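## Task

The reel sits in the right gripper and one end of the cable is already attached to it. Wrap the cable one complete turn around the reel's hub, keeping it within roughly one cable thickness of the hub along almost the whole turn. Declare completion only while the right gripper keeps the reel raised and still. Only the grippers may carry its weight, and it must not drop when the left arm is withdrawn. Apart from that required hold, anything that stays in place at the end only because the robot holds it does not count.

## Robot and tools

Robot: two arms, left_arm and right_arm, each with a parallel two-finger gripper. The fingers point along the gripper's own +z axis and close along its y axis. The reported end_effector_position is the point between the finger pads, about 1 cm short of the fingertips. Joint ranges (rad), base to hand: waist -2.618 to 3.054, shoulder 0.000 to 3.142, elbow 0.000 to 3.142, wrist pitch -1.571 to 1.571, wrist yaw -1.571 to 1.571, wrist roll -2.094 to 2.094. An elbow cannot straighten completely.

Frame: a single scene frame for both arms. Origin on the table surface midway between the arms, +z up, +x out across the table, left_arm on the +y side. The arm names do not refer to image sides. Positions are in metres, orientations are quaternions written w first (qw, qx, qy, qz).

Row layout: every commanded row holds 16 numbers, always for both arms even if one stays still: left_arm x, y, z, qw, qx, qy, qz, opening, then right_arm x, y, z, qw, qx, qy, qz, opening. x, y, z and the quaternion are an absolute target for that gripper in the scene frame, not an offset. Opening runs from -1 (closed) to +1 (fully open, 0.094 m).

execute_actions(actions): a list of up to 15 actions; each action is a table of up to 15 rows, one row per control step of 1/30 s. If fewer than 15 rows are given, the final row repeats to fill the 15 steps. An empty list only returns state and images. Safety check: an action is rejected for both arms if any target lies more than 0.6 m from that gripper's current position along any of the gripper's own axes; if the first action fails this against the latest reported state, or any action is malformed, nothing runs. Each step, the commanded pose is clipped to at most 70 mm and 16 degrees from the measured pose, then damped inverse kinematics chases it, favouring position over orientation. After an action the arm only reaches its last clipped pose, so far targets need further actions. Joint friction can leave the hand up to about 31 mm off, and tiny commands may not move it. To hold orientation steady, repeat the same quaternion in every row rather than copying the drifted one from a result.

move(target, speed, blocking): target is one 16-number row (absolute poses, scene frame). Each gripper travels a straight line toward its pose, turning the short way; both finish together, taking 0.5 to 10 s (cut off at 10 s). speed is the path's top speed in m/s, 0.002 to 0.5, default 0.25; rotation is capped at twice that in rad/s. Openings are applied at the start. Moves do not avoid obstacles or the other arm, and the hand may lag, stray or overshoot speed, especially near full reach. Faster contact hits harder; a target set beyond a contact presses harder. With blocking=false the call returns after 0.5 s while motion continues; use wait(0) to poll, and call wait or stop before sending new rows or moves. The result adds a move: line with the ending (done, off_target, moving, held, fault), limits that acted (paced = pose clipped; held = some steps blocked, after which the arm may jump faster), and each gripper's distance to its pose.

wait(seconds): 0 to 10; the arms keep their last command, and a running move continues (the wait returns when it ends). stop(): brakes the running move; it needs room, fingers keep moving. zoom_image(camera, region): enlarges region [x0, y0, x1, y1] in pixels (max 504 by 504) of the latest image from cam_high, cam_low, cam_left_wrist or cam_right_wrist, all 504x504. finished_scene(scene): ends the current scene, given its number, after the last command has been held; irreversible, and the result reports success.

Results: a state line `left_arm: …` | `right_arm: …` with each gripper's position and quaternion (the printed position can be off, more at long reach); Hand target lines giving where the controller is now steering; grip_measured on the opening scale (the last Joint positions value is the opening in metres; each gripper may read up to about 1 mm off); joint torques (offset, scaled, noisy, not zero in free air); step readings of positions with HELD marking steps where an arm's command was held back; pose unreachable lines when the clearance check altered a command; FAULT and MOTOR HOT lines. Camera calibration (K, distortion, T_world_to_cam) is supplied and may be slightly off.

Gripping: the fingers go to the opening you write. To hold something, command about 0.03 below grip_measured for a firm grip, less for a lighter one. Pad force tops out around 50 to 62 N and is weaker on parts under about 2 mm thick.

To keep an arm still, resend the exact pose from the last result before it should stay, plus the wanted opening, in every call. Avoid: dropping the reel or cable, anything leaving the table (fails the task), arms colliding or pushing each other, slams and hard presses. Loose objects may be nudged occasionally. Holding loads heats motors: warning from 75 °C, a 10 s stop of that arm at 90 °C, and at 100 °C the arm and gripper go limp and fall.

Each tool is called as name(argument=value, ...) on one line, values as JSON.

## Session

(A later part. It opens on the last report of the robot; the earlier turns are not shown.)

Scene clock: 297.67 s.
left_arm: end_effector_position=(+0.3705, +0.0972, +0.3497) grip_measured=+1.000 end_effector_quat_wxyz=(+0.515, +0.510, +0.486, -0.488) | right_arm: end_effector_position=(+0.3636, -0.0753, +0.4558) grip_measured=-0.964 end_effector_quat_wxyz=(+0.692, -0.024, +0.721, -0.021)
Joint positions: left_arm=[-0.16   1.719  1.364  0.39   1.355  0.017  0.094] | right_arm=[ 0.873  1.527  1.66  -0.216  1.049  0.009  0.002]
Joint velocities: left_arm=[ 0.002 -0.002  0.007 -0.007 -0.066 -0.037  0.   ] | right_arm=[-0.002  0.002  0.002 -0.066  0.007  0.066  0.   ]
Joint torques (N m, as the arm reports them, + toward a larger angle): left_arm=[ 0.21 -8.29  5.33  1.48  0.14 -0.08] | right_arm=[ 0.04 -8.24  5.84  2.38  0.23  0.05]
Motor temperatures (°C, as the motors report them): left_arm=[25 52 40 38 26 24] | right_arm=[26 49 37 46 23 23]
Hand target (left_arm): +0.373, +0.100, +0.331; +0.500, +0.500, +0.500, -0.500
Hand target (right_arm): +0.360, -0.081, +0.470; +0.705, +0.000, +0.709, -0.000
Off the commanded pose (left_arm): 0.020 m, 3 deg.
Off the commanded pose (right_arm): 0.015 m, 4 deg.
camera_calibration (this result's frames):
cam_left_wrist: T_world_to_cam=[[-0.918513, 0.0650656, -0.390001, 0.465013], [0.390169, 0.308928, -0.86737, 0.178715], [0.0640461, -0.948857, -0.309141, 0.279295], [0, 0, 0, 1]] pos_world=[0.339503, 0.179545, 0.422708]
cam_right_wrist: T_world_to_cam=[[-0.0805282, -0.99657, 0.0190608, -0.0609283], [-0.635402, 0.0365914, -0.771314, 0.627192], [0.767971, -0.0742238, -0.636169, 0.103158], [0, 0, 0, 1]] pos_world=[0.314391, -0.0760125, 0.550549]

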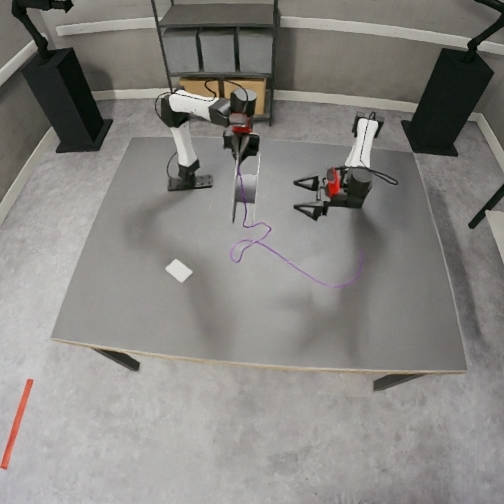

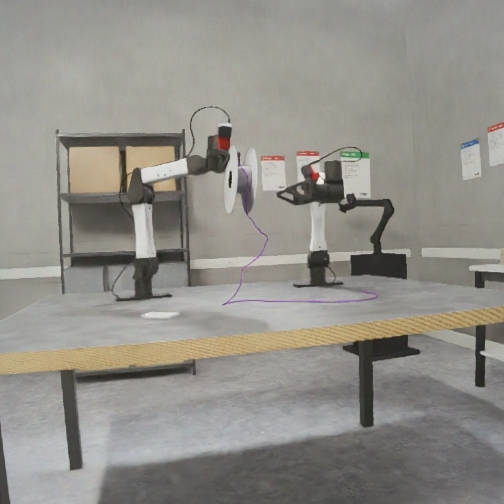

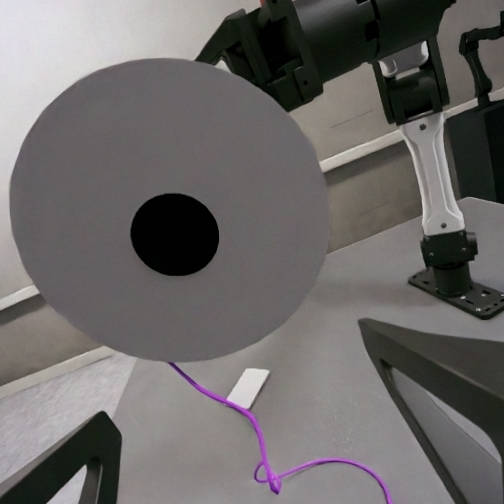

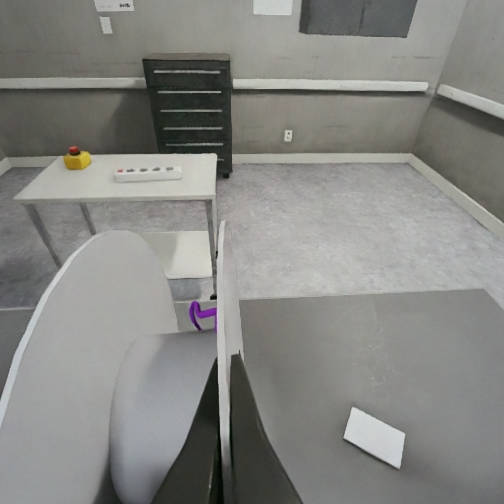

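move(target=[0.42,0.16,0.10,0,0.879,0.477,0,0.5, 0.36,-0.08,0.47,0.707,0,0.707,0,-1])

Scene clock: 308.60 s.
left_arm: end_effector_position=(+0.4196, +0.1593, +0.1031) grip_measured=+0.501 end_effector_quat_wxyz=(+0.013, +0.872, +0.490, -0.010) | right_arm: end_effector_position=(+0.3636, -0.0754, +0.4558) grip_measured=-0.964 end_effector_quat_wxyz=(+0.692, -0.024, +0.721, -0.021)
Joint positions: left_arm=[-0.358  2.421  2.427 -1.567  0.032  1.706  0.071] | right_arm=[ 0.873  1.527  1.66  -0.216  1.05   0.009  0.002]
Joint velocities: left_arm=[-0.017  0.007  0.017 -0.007 -0.051  0.007  0.001] | right_arm=[-0.007 -0.002 -0.007 -0.051  0.066 -0.066  0.   ]
Joint torques (N m, as the arm reports them, + toward a larger angle): left_arm=[ -1.16 -12.91   8.21   0.16  -0.02   0.17] | right_arm=[ 0.01 -8.25  5.86  2.38  0.22  0.03]
Motor temperatures (°C, as the motors report them): left_arm=[25 51 40 37 26 24] | right_arm=[26 48 37 47 23 23]
Hand target (left_arm): +0.420, +0.159, +0.100; +0.006, +0.875, +0.483, -0.007
Hand target (right_arm): +0.360, -0.081, +0.470; +0.705, +0.001, +0.709, -0.000
Off the commanded pose (left_arm): 0.003 m, 3 deg.
Off the commanded pose (right_arm): 0.015 m, 4 deg.
move: off_target (left_arm, right_arm); limits=paced
camera_calibration (this result's frames):
cam_left_wrist: T_world_to_cam=[[-0.622876, 0.780883, 0.047396, 0.12673], [0.756303, 0.585561, 0.29176, -0.390775], [0.200077, 0.217576, -0.955317, 0.0825735], [0, 0, 0, 1]] pos_world=[0.35796, 0.111895, 0.18689]
cam_right_wrist: T_world_to_cam=[[-0.080904, -0.996533, 0.01942, -0.0610213], [-0.635512, 0.0365651, -0.771224, 0.627147], [0.76784, -0.0747367, -0.636267, 0.103172], [0, 0, 0, 1]] pos_world=[0.314403, -0.0760307, 0.550501]

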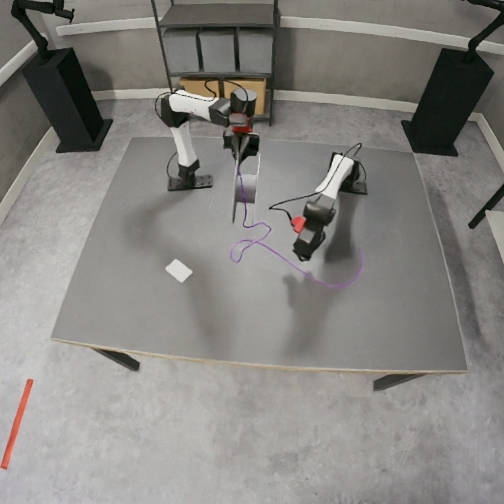

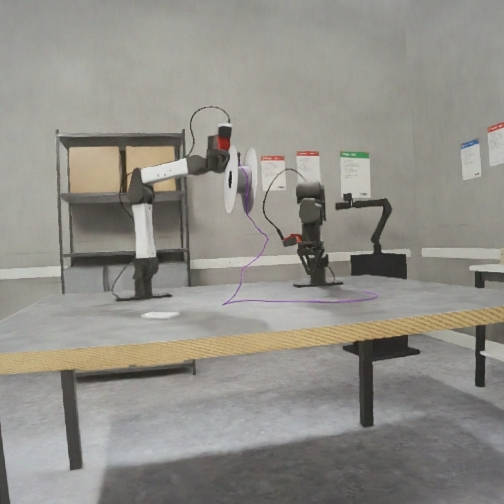

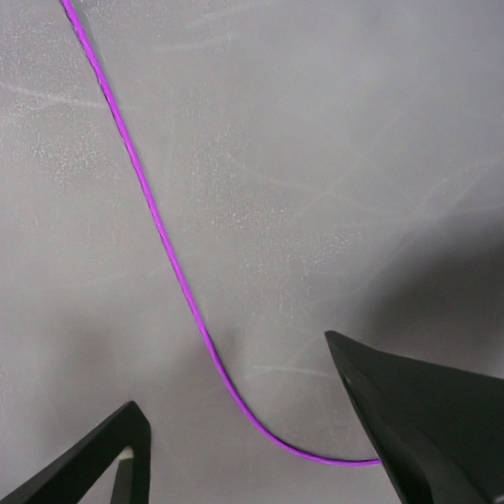

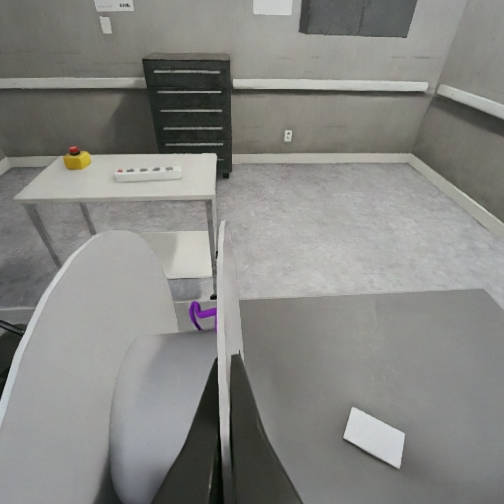

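move(target=[0.44,0.133,0.012,0,0.879,0.477,0,0.5, 0.36,-0.08,0.47,0.707,0,0.707,0,-1], speed=0.1)

Scene clock: 314.47 s.
left_arm: end_effector_position=(+0.4417, +0.1349, +0.0219) grip_measured=+0.501 end_effector_quat_wxyz=(+0.006, +0.880, +0.476, -0.003) | right_arm: end_effector_position=(+0.3636, -0.0754, +0.4556) grip_measured=-0.964 end_effector_quat_wxyz=(+0.692, -0.024, +0.721, -0.021)
Joint positions: left_arm=[-0.393  2.57   2.376 -1.37   0.011  1.704  0.071] | right_arm=[ 0.873  1.527  1.66  -0.217  1.05   0.009  0.002]
Joint velocities: left_arm=[-0.012 -0.017 -0.007  0.022 -0.007 -0.022  0.001] | right_arm=[ 0.002  0.002 -0.012  0.007  0.051 -0.022 -0.   ]
Joint torques (N m, as the arm reports them, + toward a larger angle): left_arm=[ -1.2  -14.39   6.19   0.39   0.01  -0.05] | right_arm=[ 0.02 -8.23  5.88  2.35  0.23  0.04]
Motor temperatures (°C, as the motors report them): left_arm=[25 53 40 36 26 24] | right_arm=[26 48 37 47 23 23]
Hand target (left_arm): +0.441, +0.133, +0.012; -0.000, +0.879, +0.477, -0.000
Hand target (right_arm): +0.360, -0.081, +0.470; +0.705, +0.001, +0.709, -0.000
Off the commanded pose (left_arm): 0.010 m, 1 deg.
Off the commanded pose (right_arm): 0.016 m, 4 deg.
move: off_target (right_arm)
camera_calibration (this result's frames):
cam_left_wrist: T_world_to_cam=[[-0.597435, 0.799715, 0.0593894, 0.149339], [0.772886, 0.554479, 0.308544, -0.372995], [0.213817, 0.230237, -0.949354, -0.00204511], [0, 0, 0, 1]] pos_world=[0.37794, 0.0878598, 0.104275]
cam_right_wrist: T_world_to_cam=[[-0.0808927, -0.996513, 0.0204572, -0.0615068], [-0.635948, 0.0357979, -0.770901, 0.626956], [0.76748, -0.07537, -0.636626, 0.103308], [0, 0, 0, 1]] pos_world=[0.314449, -0.0759497, 0.550348]

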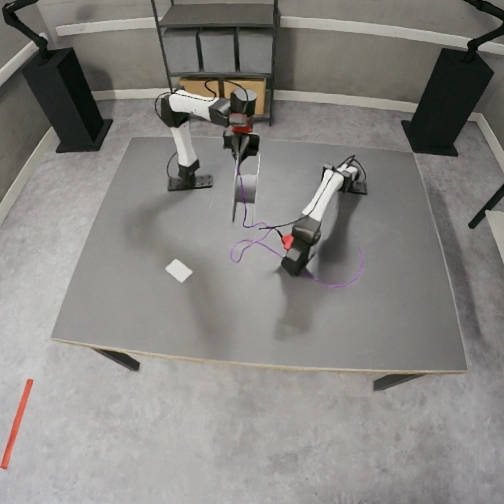

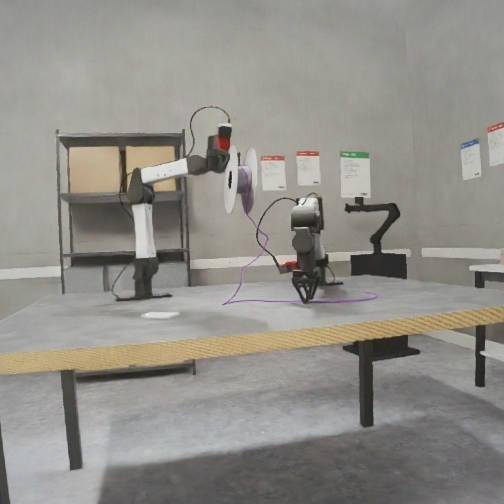

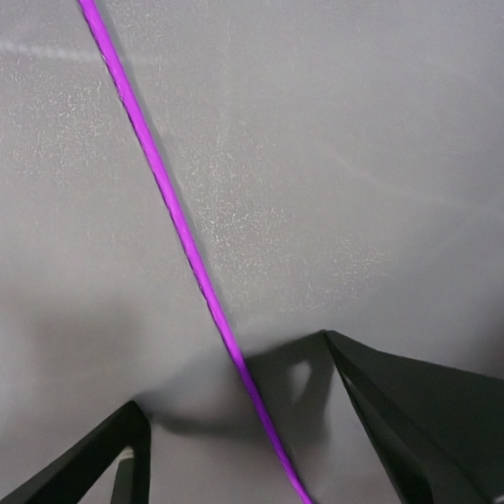

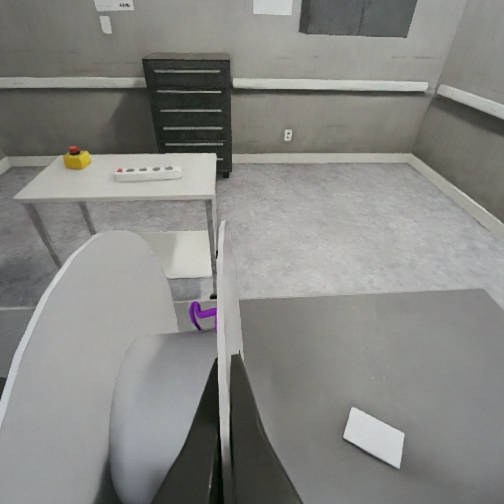

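Close and lift.

move(target=[0.44,0.133,0.008,0,0.879,0.477,0,-1, 0.36,-0.08,0.47,0.707,0,0.707,0,-1], speed=0.1)

move(target=[0.48,0.08,0.17,0.5,0.5,0.5,-0.5,-1, 0.36,-0.08,0.47,0.707,0,0.707,0,-1], speed=0.15)

Scene clock: 317.77 s.
left_arm: end_effector_position=(+0.4461, +0.1332, +0.0230) grip_measured=-0.989 end_effector_quat_wxyz=(+0.014, +0.879, +0.476, +0.005) | right_arm: end_effector_position=(+0.3636, -0.0754, +0.4552) grip_measured=-0.964 end_effector_quat_wxyz=(+0.691, -0.025, +0.722, -0.022)
Joint positions: left_arm=[-0.393  2.564  2.368 -1.346  0.009  1.703  0.001] | right_arm=[ 0.873  1.527  1.66  -0.22   1.05   0.009  0.002]
Joint velocities: left_arm=[ 0.012  0.007 -0.007 -0.007 -0.051  0.007 -0.001] | right_arm=[-0.012 -0.012 -0.002  0.125  0.022 -0.095  0.002]
Joint torques (N m, as the arm reports them, + toward a larger angle): left_arm=[ -1.31 -14.64   4.52   0.39  -0.01  -0.08] | right_arm=[ 0.   -8.21  5.84  2.31  0.22  0.05]
Motor temperatures (°C, as the motors report them): left_arm=[25 54 40 35 26 24] | right_arm=[26 48 37 47 23 23]
Hand target (left_arm): +0.440, +0.133, +0.008; -0.001, +0.879, +0.477, -0.000
Hand target (right_arm): +0.360, -0.081, +0.470; +0.705, +0.001, +0.709, -0.000
Off the commanded pose (left_arm): 0.016 m, 2 deg.
Off the commanded pose (right_arm): 0.016 m, 5 deg.
move: off_target (left_arm, right_arm)
camera_calibration (this result's frames):
cam_left_wrist: T_world_to_cam=[[-0.59943, 0.799409, 0.0403601, 0.154624], [0.765593, 0.557901, 0.320335, -0.373211], [0.233562, 0.222918, -0.946444, -0.00947084], [0, 0, 0, 1]] pos_world=[0.380626, 0.0867185, 0.104348]
cam_right_wrist: T_world_to_cam=[[-0.0808684, -0.99647, 0.0225316, -0.0624777], [-0.63682, 0.0342645, -0.770251, 0.626572], [0.76676, -0.0766375, -0.637343, 0.103578], [0, 0, 0, 1]] pos_world=[0.314541, -0.0757884, 0.55004]

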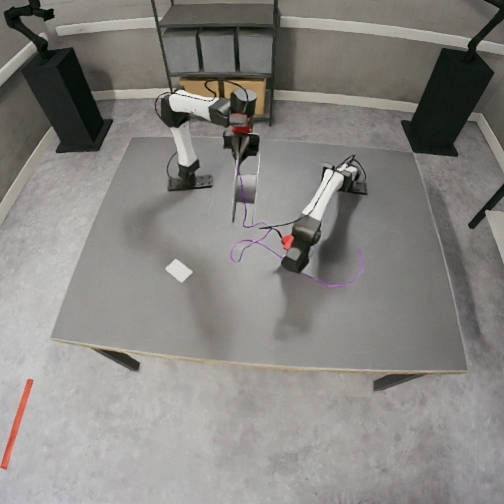

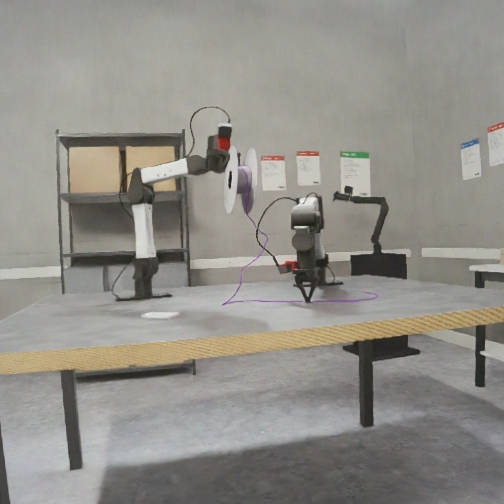

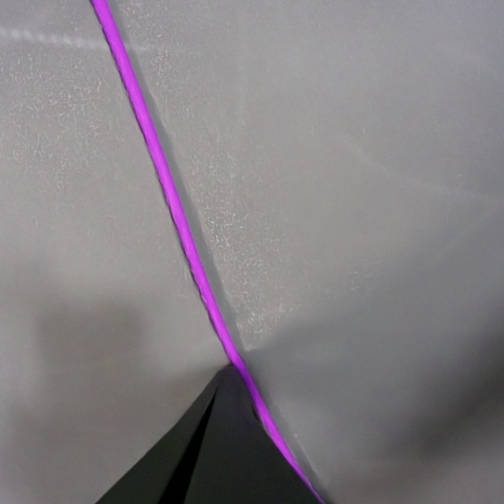

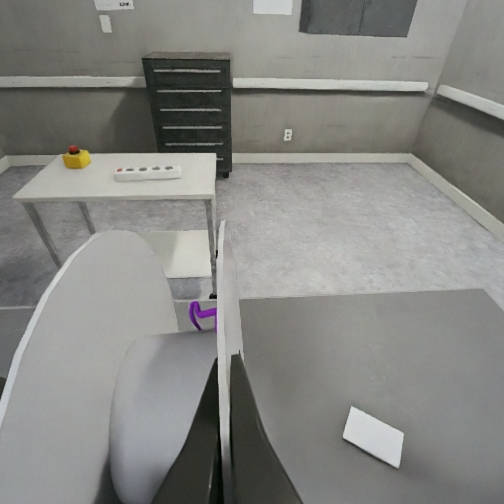

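Scene clock: 325.43 s.
left_arm: end_effector_position=(+0.4815, +0.0821, +0.1829) grip_measured=-0.989 end_effector_quat_wxyz=(+0.501, +0.521, +0.485, -0.492) | right_arm: end_effector_position=(+0.3636, -0.0753, +0.4558) grip_measured=-0.964 end_effector_quat_wxyz=(+0.692, -0.024, +0.721, -0.021)
Joint positions: left_arm=[-0.141  2.329  1.619  0.634  1.403  0.121  0.001] | right_arm=[ 0.873  1.527  1.66  -0.216  1.049  0.009  0.002]
Joint velocities: left_arm=[ 0.007  0.002 -0.022  0.154  0.022 -0.007 -0.001] | right_arm=[-0.007  0.017  0.002 -0.081  0.022 -0.037  0.001]
Joint torques (N m, as the arm reports them, + toward a larger angle): left_arm=[ -0.45 -13.98   5.14   1.45  -0.01  -0.07] | right_arm=[ 0.02 -8.25  5.86  2.37  0.22  0.04]
Motor temperatures (°C, as the motors report them): left_arm=[25 57 40 34 26 24] | right_arm=[25 47 37 48 23 23]
Hand target (left_arm): +0.481, +0.083, +0.170; +0.494, +0.510, +0.498, -0.497
Hand target (right_arm): +0.360, -0.081, +0.470; +0.705, +0.000, +0.709, +0.000
Off the commanded pose (left_arm): 0.013 m, 3 deg.
Off the commanded pose (right_arm): 0.015 m, 4 deg.
move: off_target (left_arm, right_arm)
camera_calibration (this result's frames):
cam_left_wrist: T_world_to_cam=[[-0.918396, 0.0995687, -0.382929, 0.498774], [0.39413, 0.315301, -0.863277, -0.00776997], [0.0347823, -0.943754, -0.328814, 0.223537], [0, 0, 0, 1]] pos_world=[0.453359, 0.163751, 0.257789]
cam_right_wrist: T_world_to_cam=[[-0.0805282, -0.99657, 0.0190608, -0.0609283], [-0.635402, 0.0365914, -0.771314, 0.627192], [0.767971, -0.0742238, -0.636169, 0.103158], [0, 0, 0, 1]] pos_world=[0.314391, -0.0760125, 0.550549]

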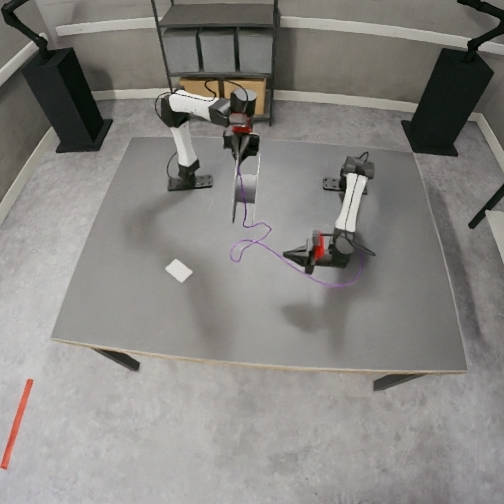

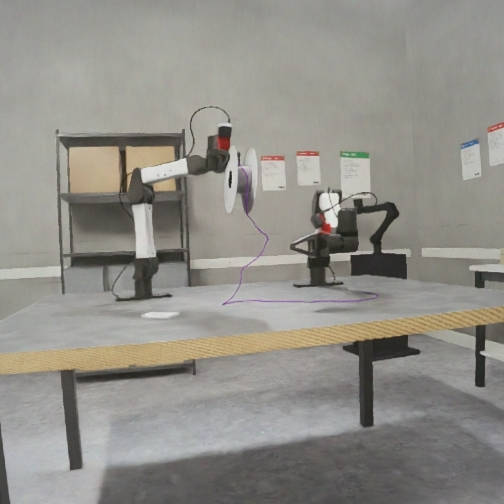

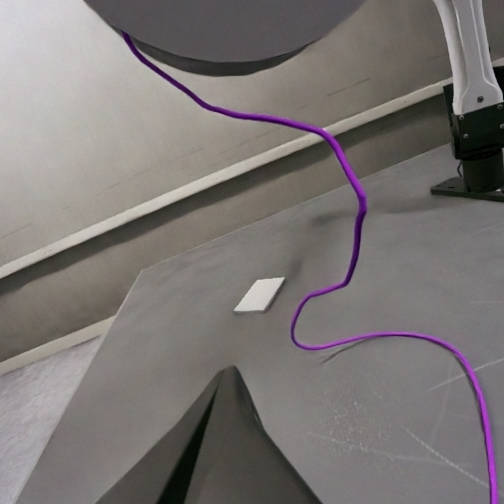

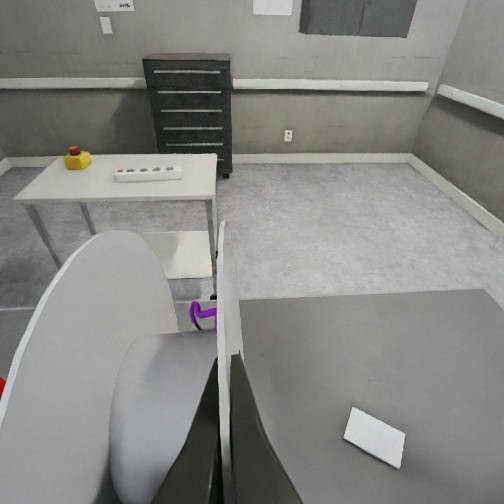

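Missed (too high). Retry lower.

move(target=[0.44,0.133,0.07,0,0.879,0.477,0,0.5, 0.36,-0.08,0.47,0.707,0,0.707,0,-1], speed=0.2)

move(target=[0.44,0.133,-0.012,0,0.879,0.477,0,0.5, 0.36,-0.08,0.47,0.707,0,0.707,0,-1], speed=0.06)

move(target=[0.44,0.133,-0.012,0,0.879,0.477,0,-1, 0.36,-0.08,0.47,0.707,0,0.707,0,-1], speed=0.06)

move(target=[0.44,0.133,0.08,0,0.879,0.477,0,-1, 0.36,-0.08,0.47,0.707,0,0.707,0,-1], speed=0.1)

Scene clock: 335.37 s.
left_arm: end_effector_position=(+0.4477, +0.1263, +0.0839) grip_measured=+0.499 end_effector_quat_wxyz=(+0.041, +0.872, +0.487, +0.010) | right_arm: end_effector_position=(+0.3636, -0.0754, +0.4558) grip_measured=-0.964 end_effector_quat_wxyz=(+0.692, -0.024, +0.721, -0.021)
Joint positions: left_arm=[-0.396  2.597  2.673 -1.569  0.031  1.672  0.07 ] | right_arm=[ 0.873  1.527  1.66  -0.216  1.05   0.009  0.002]
Joint velocities: left_arm=[-0.007 -0.017  0.012 -0.007 -0.007  0.051  0.   ] | right_arm=[ 0.007 -0.012 -0.002 -0.037 -0.037 -0.022 -0.   ]
Joint torques (N m, as the arm reports them, + toward a larger angle): left_arm=[ -1.07 -14.7    4.44   0.25   0.01   0.13] | right_arm=[ 0.05 -8.29  5.88  2.34  0.23  0.04]
Motor temperatures (°C, as the motors report them): left_arm=[24 58 40 34 26 24] | right_arm=[25 47 37 48 23 23]
Hand target (left_arm): +0.438, +0.130, +0.070; +0.013, +0.875, +0.483, -0.002
Hand target (right_arm): +0.360, -0.081, +0.470; +0.705, +0.001, +0.709, -0.000
Off the commanded pose (left_arm): 0.017 m, 5 deg.
Off the commanded pose (right_arm): 0.015 m, 4 deg.
joint sent to its limit (left arm) — the command would take joint 4 (wrist pitch) past its lower limit, so that joint was sent only as far as its limit.
move: off_target (left_arm, right_arm)
camera_calibration (this result's frames):
cam_left_wrist: T_world_to_cam=[[-0.620665, 0.783947, -0.0142217, 0.174708], [0.739467, 0.591288, 0.321819, -0.382844], [0.260698, 0.189226, -0.946694, 0.0414905], [0, 0, 0, 1]] pos_world=[0.380719, 0.0815583, 0.16497]
cam_right_wrist: T_world_to_cam=[[-0.0809076, -0.996539, 0.0190742, -0.0608594], [-0.635367, 0.0368209, -0.771332, 0.627211], [0.76796, -0.0745257, -0.636147, 0.103126], [0, 0, 0, 1]] pos_world=[0.314388, -0.0760577, 0.550552]

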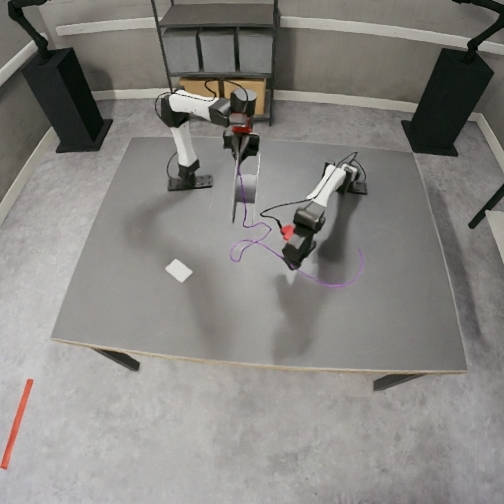

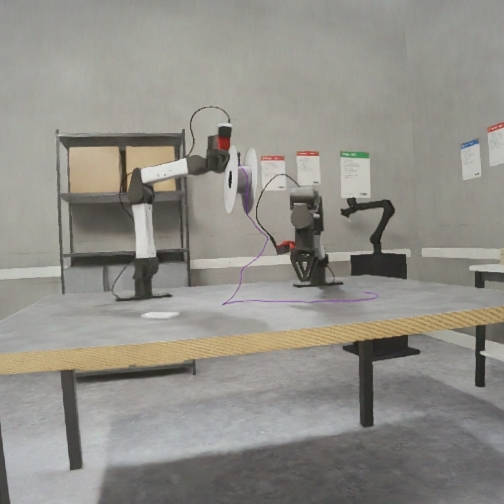

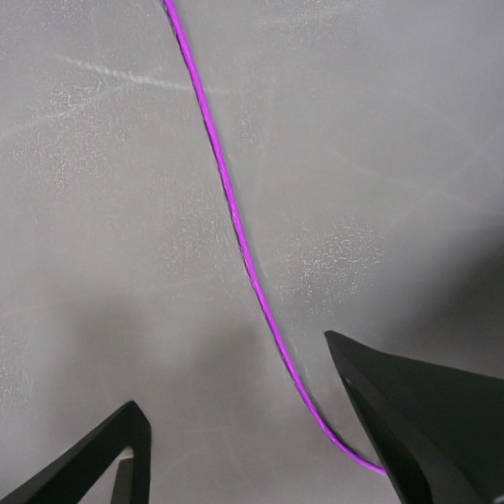

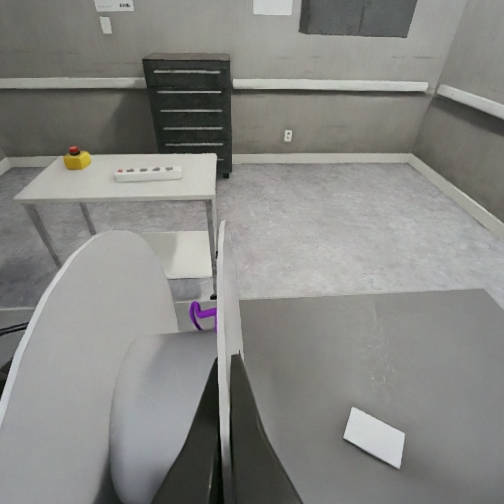

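Scene clock: 337.20 s.
left_arm: end_effector_position=(+0.4438, +0.1307, +0.0191) grip_measured=+0.499 end_effector_quat_wxyz=(+0.017, +0.874, +0.486, +0.001) | right_arm: end_effector_position=(+0.3636, -0.0754, +0.4553) grip_measured=-0.964 end_effector_quat_wxyz=(+0.691, -0.025, +0.722, -0.022)
Joint positions: left_arm=[-0.396  2.556  2.337 -1.323  0.018  1.677  0.07 ] | right_arm=[ 0.873  1.527  1.66  -0.219  1.05   0.009  0.002]
Joint velocities: left_arm=[ 0.007 -0.002 -0.017 -0.007  0.007 -0.007  0.   ] | right_arm=[-0.007  0.012 -0.012  0.007  0.007 -0.066 -0.001]
Joint torques (N m, as the arm reports them, + toward a larger angle): left_arm=[ -1.   -12.87   2.99   0.76  -0.1    0.22] | right_arm=[ 0.05 -8.28  5.9   2.37  0.23  0.05]
Motor temperatures (°C, as the motors report them): left_arm=[24 59 40 34 26 24] | right_arm=[25 47 37 48 23 23]
Hand target (left_arm): +0.440, +0.133, -0.011; -0.002, +0.879, +0.478, -0.001
Hand target (right_arm): +0.360, -0.081, +0.470; +0.705, +0.000, +0.709, -0.000
Off the commanded pose (left_arm): 0.031 m, 2 deg.
Off the commanded pose (right_arm): 0.016 m, 5 deg.
move: off_target (left_arm, right_arm)
camera_calibration (this result's frames):
cam_left_wrist: T_world_to_cam=[[-0.616591, 0.786466, 0.0358589, 0.164854], [0.754537, 0.577331, 0.312031, -0.366269], [0.224699, 0.219452, -0.949395, -0.00761391], [0, 0, 0, 1]] pos_world=[0.379722, 0.0834772, 0.101147]
cam_right_wrist: T_world_to_cam=[[-0.0808767, -0.996485, 0.0218402, -0.0621541], [-0.636529, 0.0347755, -0.770468, 0.6267], [0.767, -0.0762149, -0.637104, 0.103488], [0, 0, 0, 1]] pos_world=[0.314511, -0.0758421, 0.550143]

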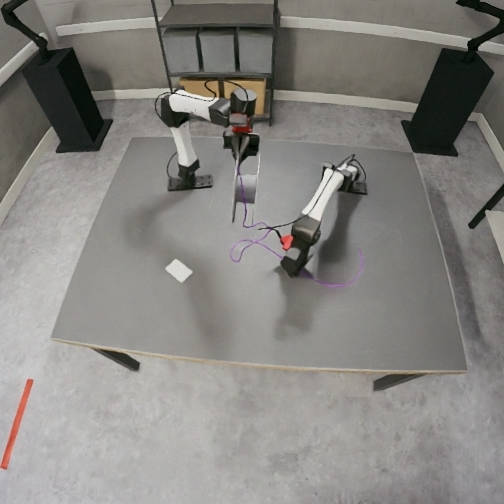

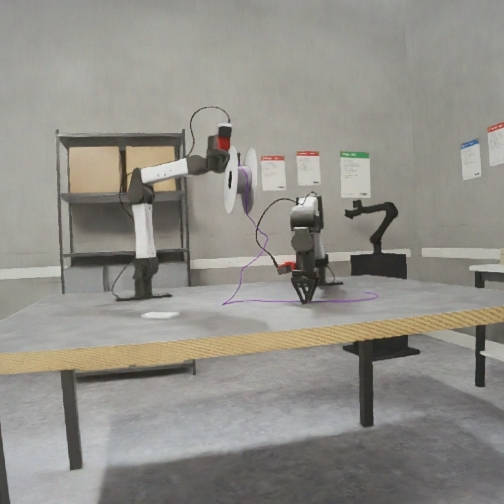

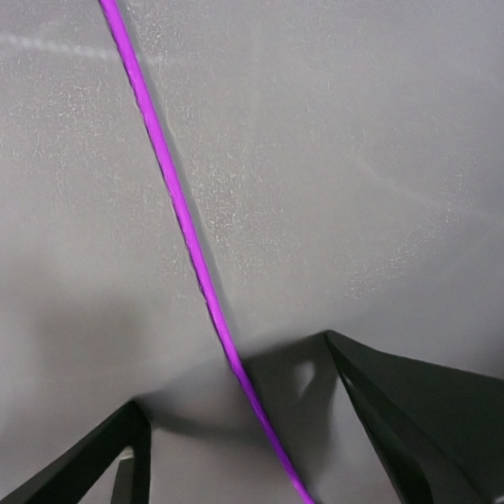

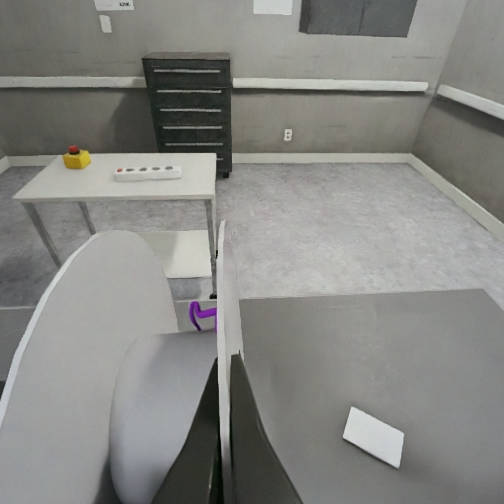

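Scene clock: 338.13 s.
left_arm: end_effector_position=(+0.4461, +0.1296, +0.0185) grip_measured=-0.972 end_effector_quat_wxyz=(+0.023, +0.875, +0.484, +0.006) | right_arm: end_effector_position=(+0.3636, -0.0754, +0.4552) grip_measured=-0.964 end_effector_quat_wxyz=(+0.691, -0.025, +0.722, -0.022)
Joint positions: left_arm=[-0.396  2.547  2.319 -1.297  0.018  1.681  0.001] | right_arm=[ 0.873  1.527  1.66  -0.22   1.049  0.009  0.002]
Joint velocities: left_arm=[-0.002 -0.022 -0.012 -0.007  0.022 -0.051  0.   ] | right_arm=[ 0.002  0.002 -0.007  0.022 -0.066 -0.022  0.   ]
Joint torques (N m, as the arm reports them, + toward a larger angle): left_arm=[ -1.   -12.83   3.14   0.66  -0.11   0.17] | right_arm=[ 0.04 -8.26  5.89  2.36  0.22  0.04]
Motor temperatures (°C, as the motors report them): left_arm=[24 59 40 34 26 24] | right_arm=[25 47 37 48 23 23]
Hand target (left_arm): +0.439, +0.133, -0.011; -0.001, +0.879, +0.477, -0.001
Hand target (right_arm): +0.360, -0.081, +0.470; +0.705, +0.000, +0.709, +0.000
Off the commanded pose (left_arm): 0.031 m, 3 deg.
Off the commanded pose (right_arm): 0.016 m, 5 deg.
move: off_target (left_arm, right_arm)
camera_calibration (this result's frames):
cam_left_wrist: T_world_to_cam=[[-0.614008, 0.788983, 0.0223505, 0.16591], [0.752299, 0.576422, 0.319035, -0.366273], [0.23883, 0.212704, -0.94748, -0.0138682], [0, 0, 0, 1]] pos_world=[0.380729, 0.0831774, 0.100006]
cam_right_wrist: T_world_to_cam=[[-0.0804848, -0.996494, 0.0228633, -0.0627081], [-0.637, 0.0337797, -0.770123, 0.626488], [0.76665, -0.0765471, -0.637485, 0.103655], [0, 0, 0, 1]] pos_world=[0.314559, -0.0757164, 0.549985]

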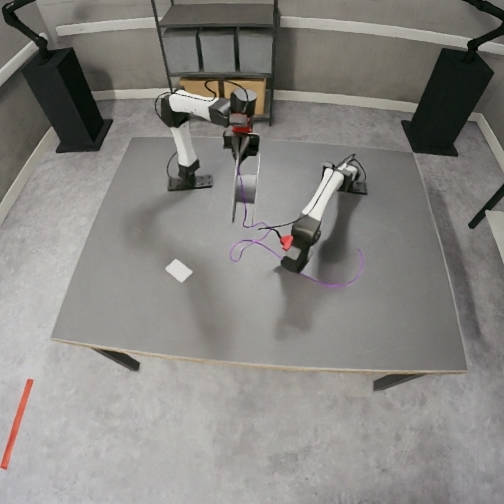

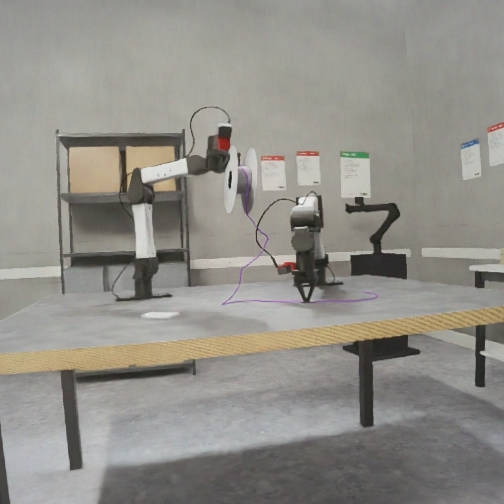

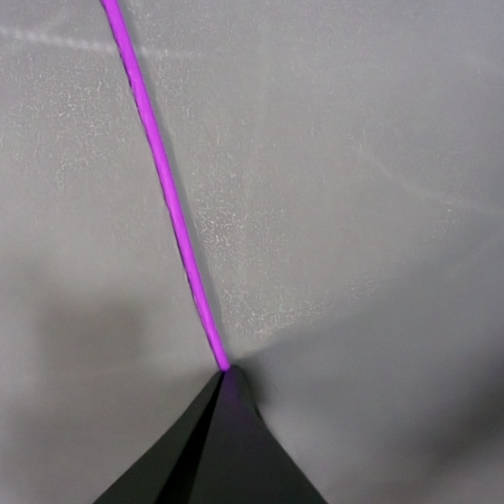

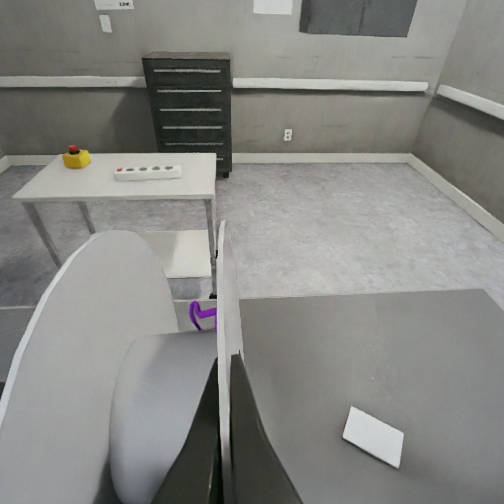

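Scene clock: 339.27 s.
left_arm: end_effector_position=(+0.4412, +0.1332, +0.0850) grip_measured=-0.972 end_effector_quat_wxyz=(+0.026, +0.875, +0.484, +0.011) | right_arm: end_effector_position=(+0.3636, -0.0754, +0.4556) grip_measured=-0.964 end_effector_quat_wxyz=(+0.692, -0.024, +0.721, -0.021)
Joint positions: left_arm=[-0.396  2.561  2.611 -1.566  0.011  1.682  0.001] | right_arm=[ 0.873  1.527  1.66  -0.217  1.05   0.009  0.002]
Joint velocities: left_arm=[ 0.002 -0.012  0.012 -0.037  0.022  0.037 -0.   ] | right_arm=[-0.002 -0.017  0.002 -0.051 -0.007  0.007 -0.001]
Joint torques (N m, as the arm reports them, + toward a larger angle): left_arm=[ -1.03 -13.87   7.83   0.2   -0.02   0.17] | right_arm=[ 0.04 -8.28  5.93  2.41  0.23  0.04]
Motor temperatures (°C, as the motors report them): left_arm=[24 59 40 34 26 24] | right_arm=[25 47 37 48 23 23]
Hand target (left_arm): +0.438, +0.134, +0.080; +0.013, +0.879, +0.477, +0.009
Hand target (right_arm): +0.360, -0.081, +0.470; +0.705, +0.001, +0.709, -0.000
Off the commanded pose (left_arm): 0.005 m, 3 deg.
Off the commanded pose (right_arm): 0.016 m, 4 deg.
joint sent to its limit (left arm) — the command would take joint 4 (wrist pitch) past its lower limit, so that joint was sent only as far as its limit.
move: off_target (left_arm, right_arm)
camera_calibration (this result's frames):
cam_left_wrist: T_world_to_cam=[[-0.613899, 0.789229, 0.0156661, 0.159086], [0.748514, 0.575697, 0.329091, -0.384976], [0.250709, 0.213755, -0.944168, 0.0438749], [0, 0, 0, 1]] pos_world=[0.374822, 0.0866958, 0.165625]
cam_right_wrist: T_world_to_cam=[[-0.0808965, -0.99652, 0.0201115, -0.061345], [-0.635803, 0.0360536, -0.771009, 0.62702], [0.7676, -0.0751589, -0.636507, 0.103263], [0, 0, 0, 1]] pos_world=[0.314434, -0.0759767, 0.550399]

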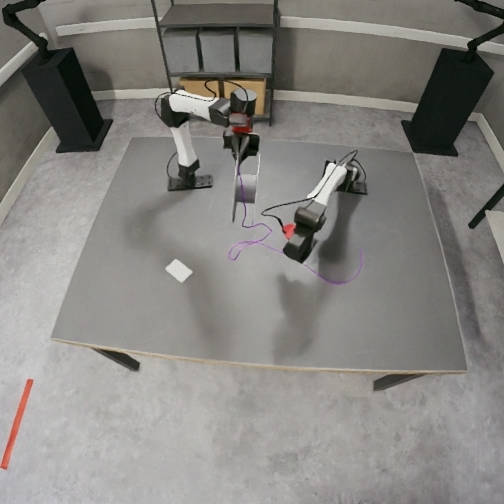

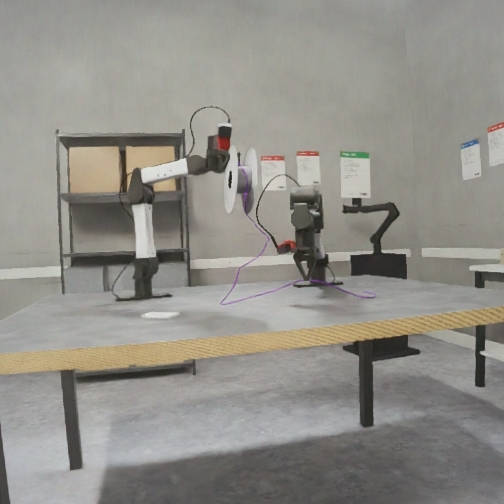

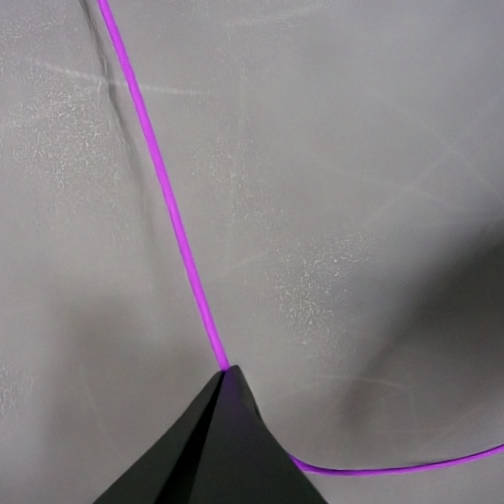

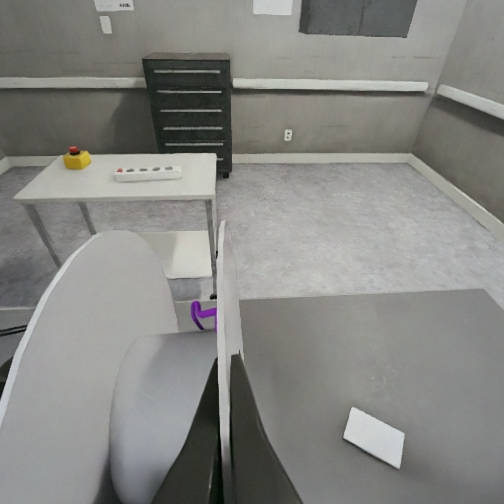

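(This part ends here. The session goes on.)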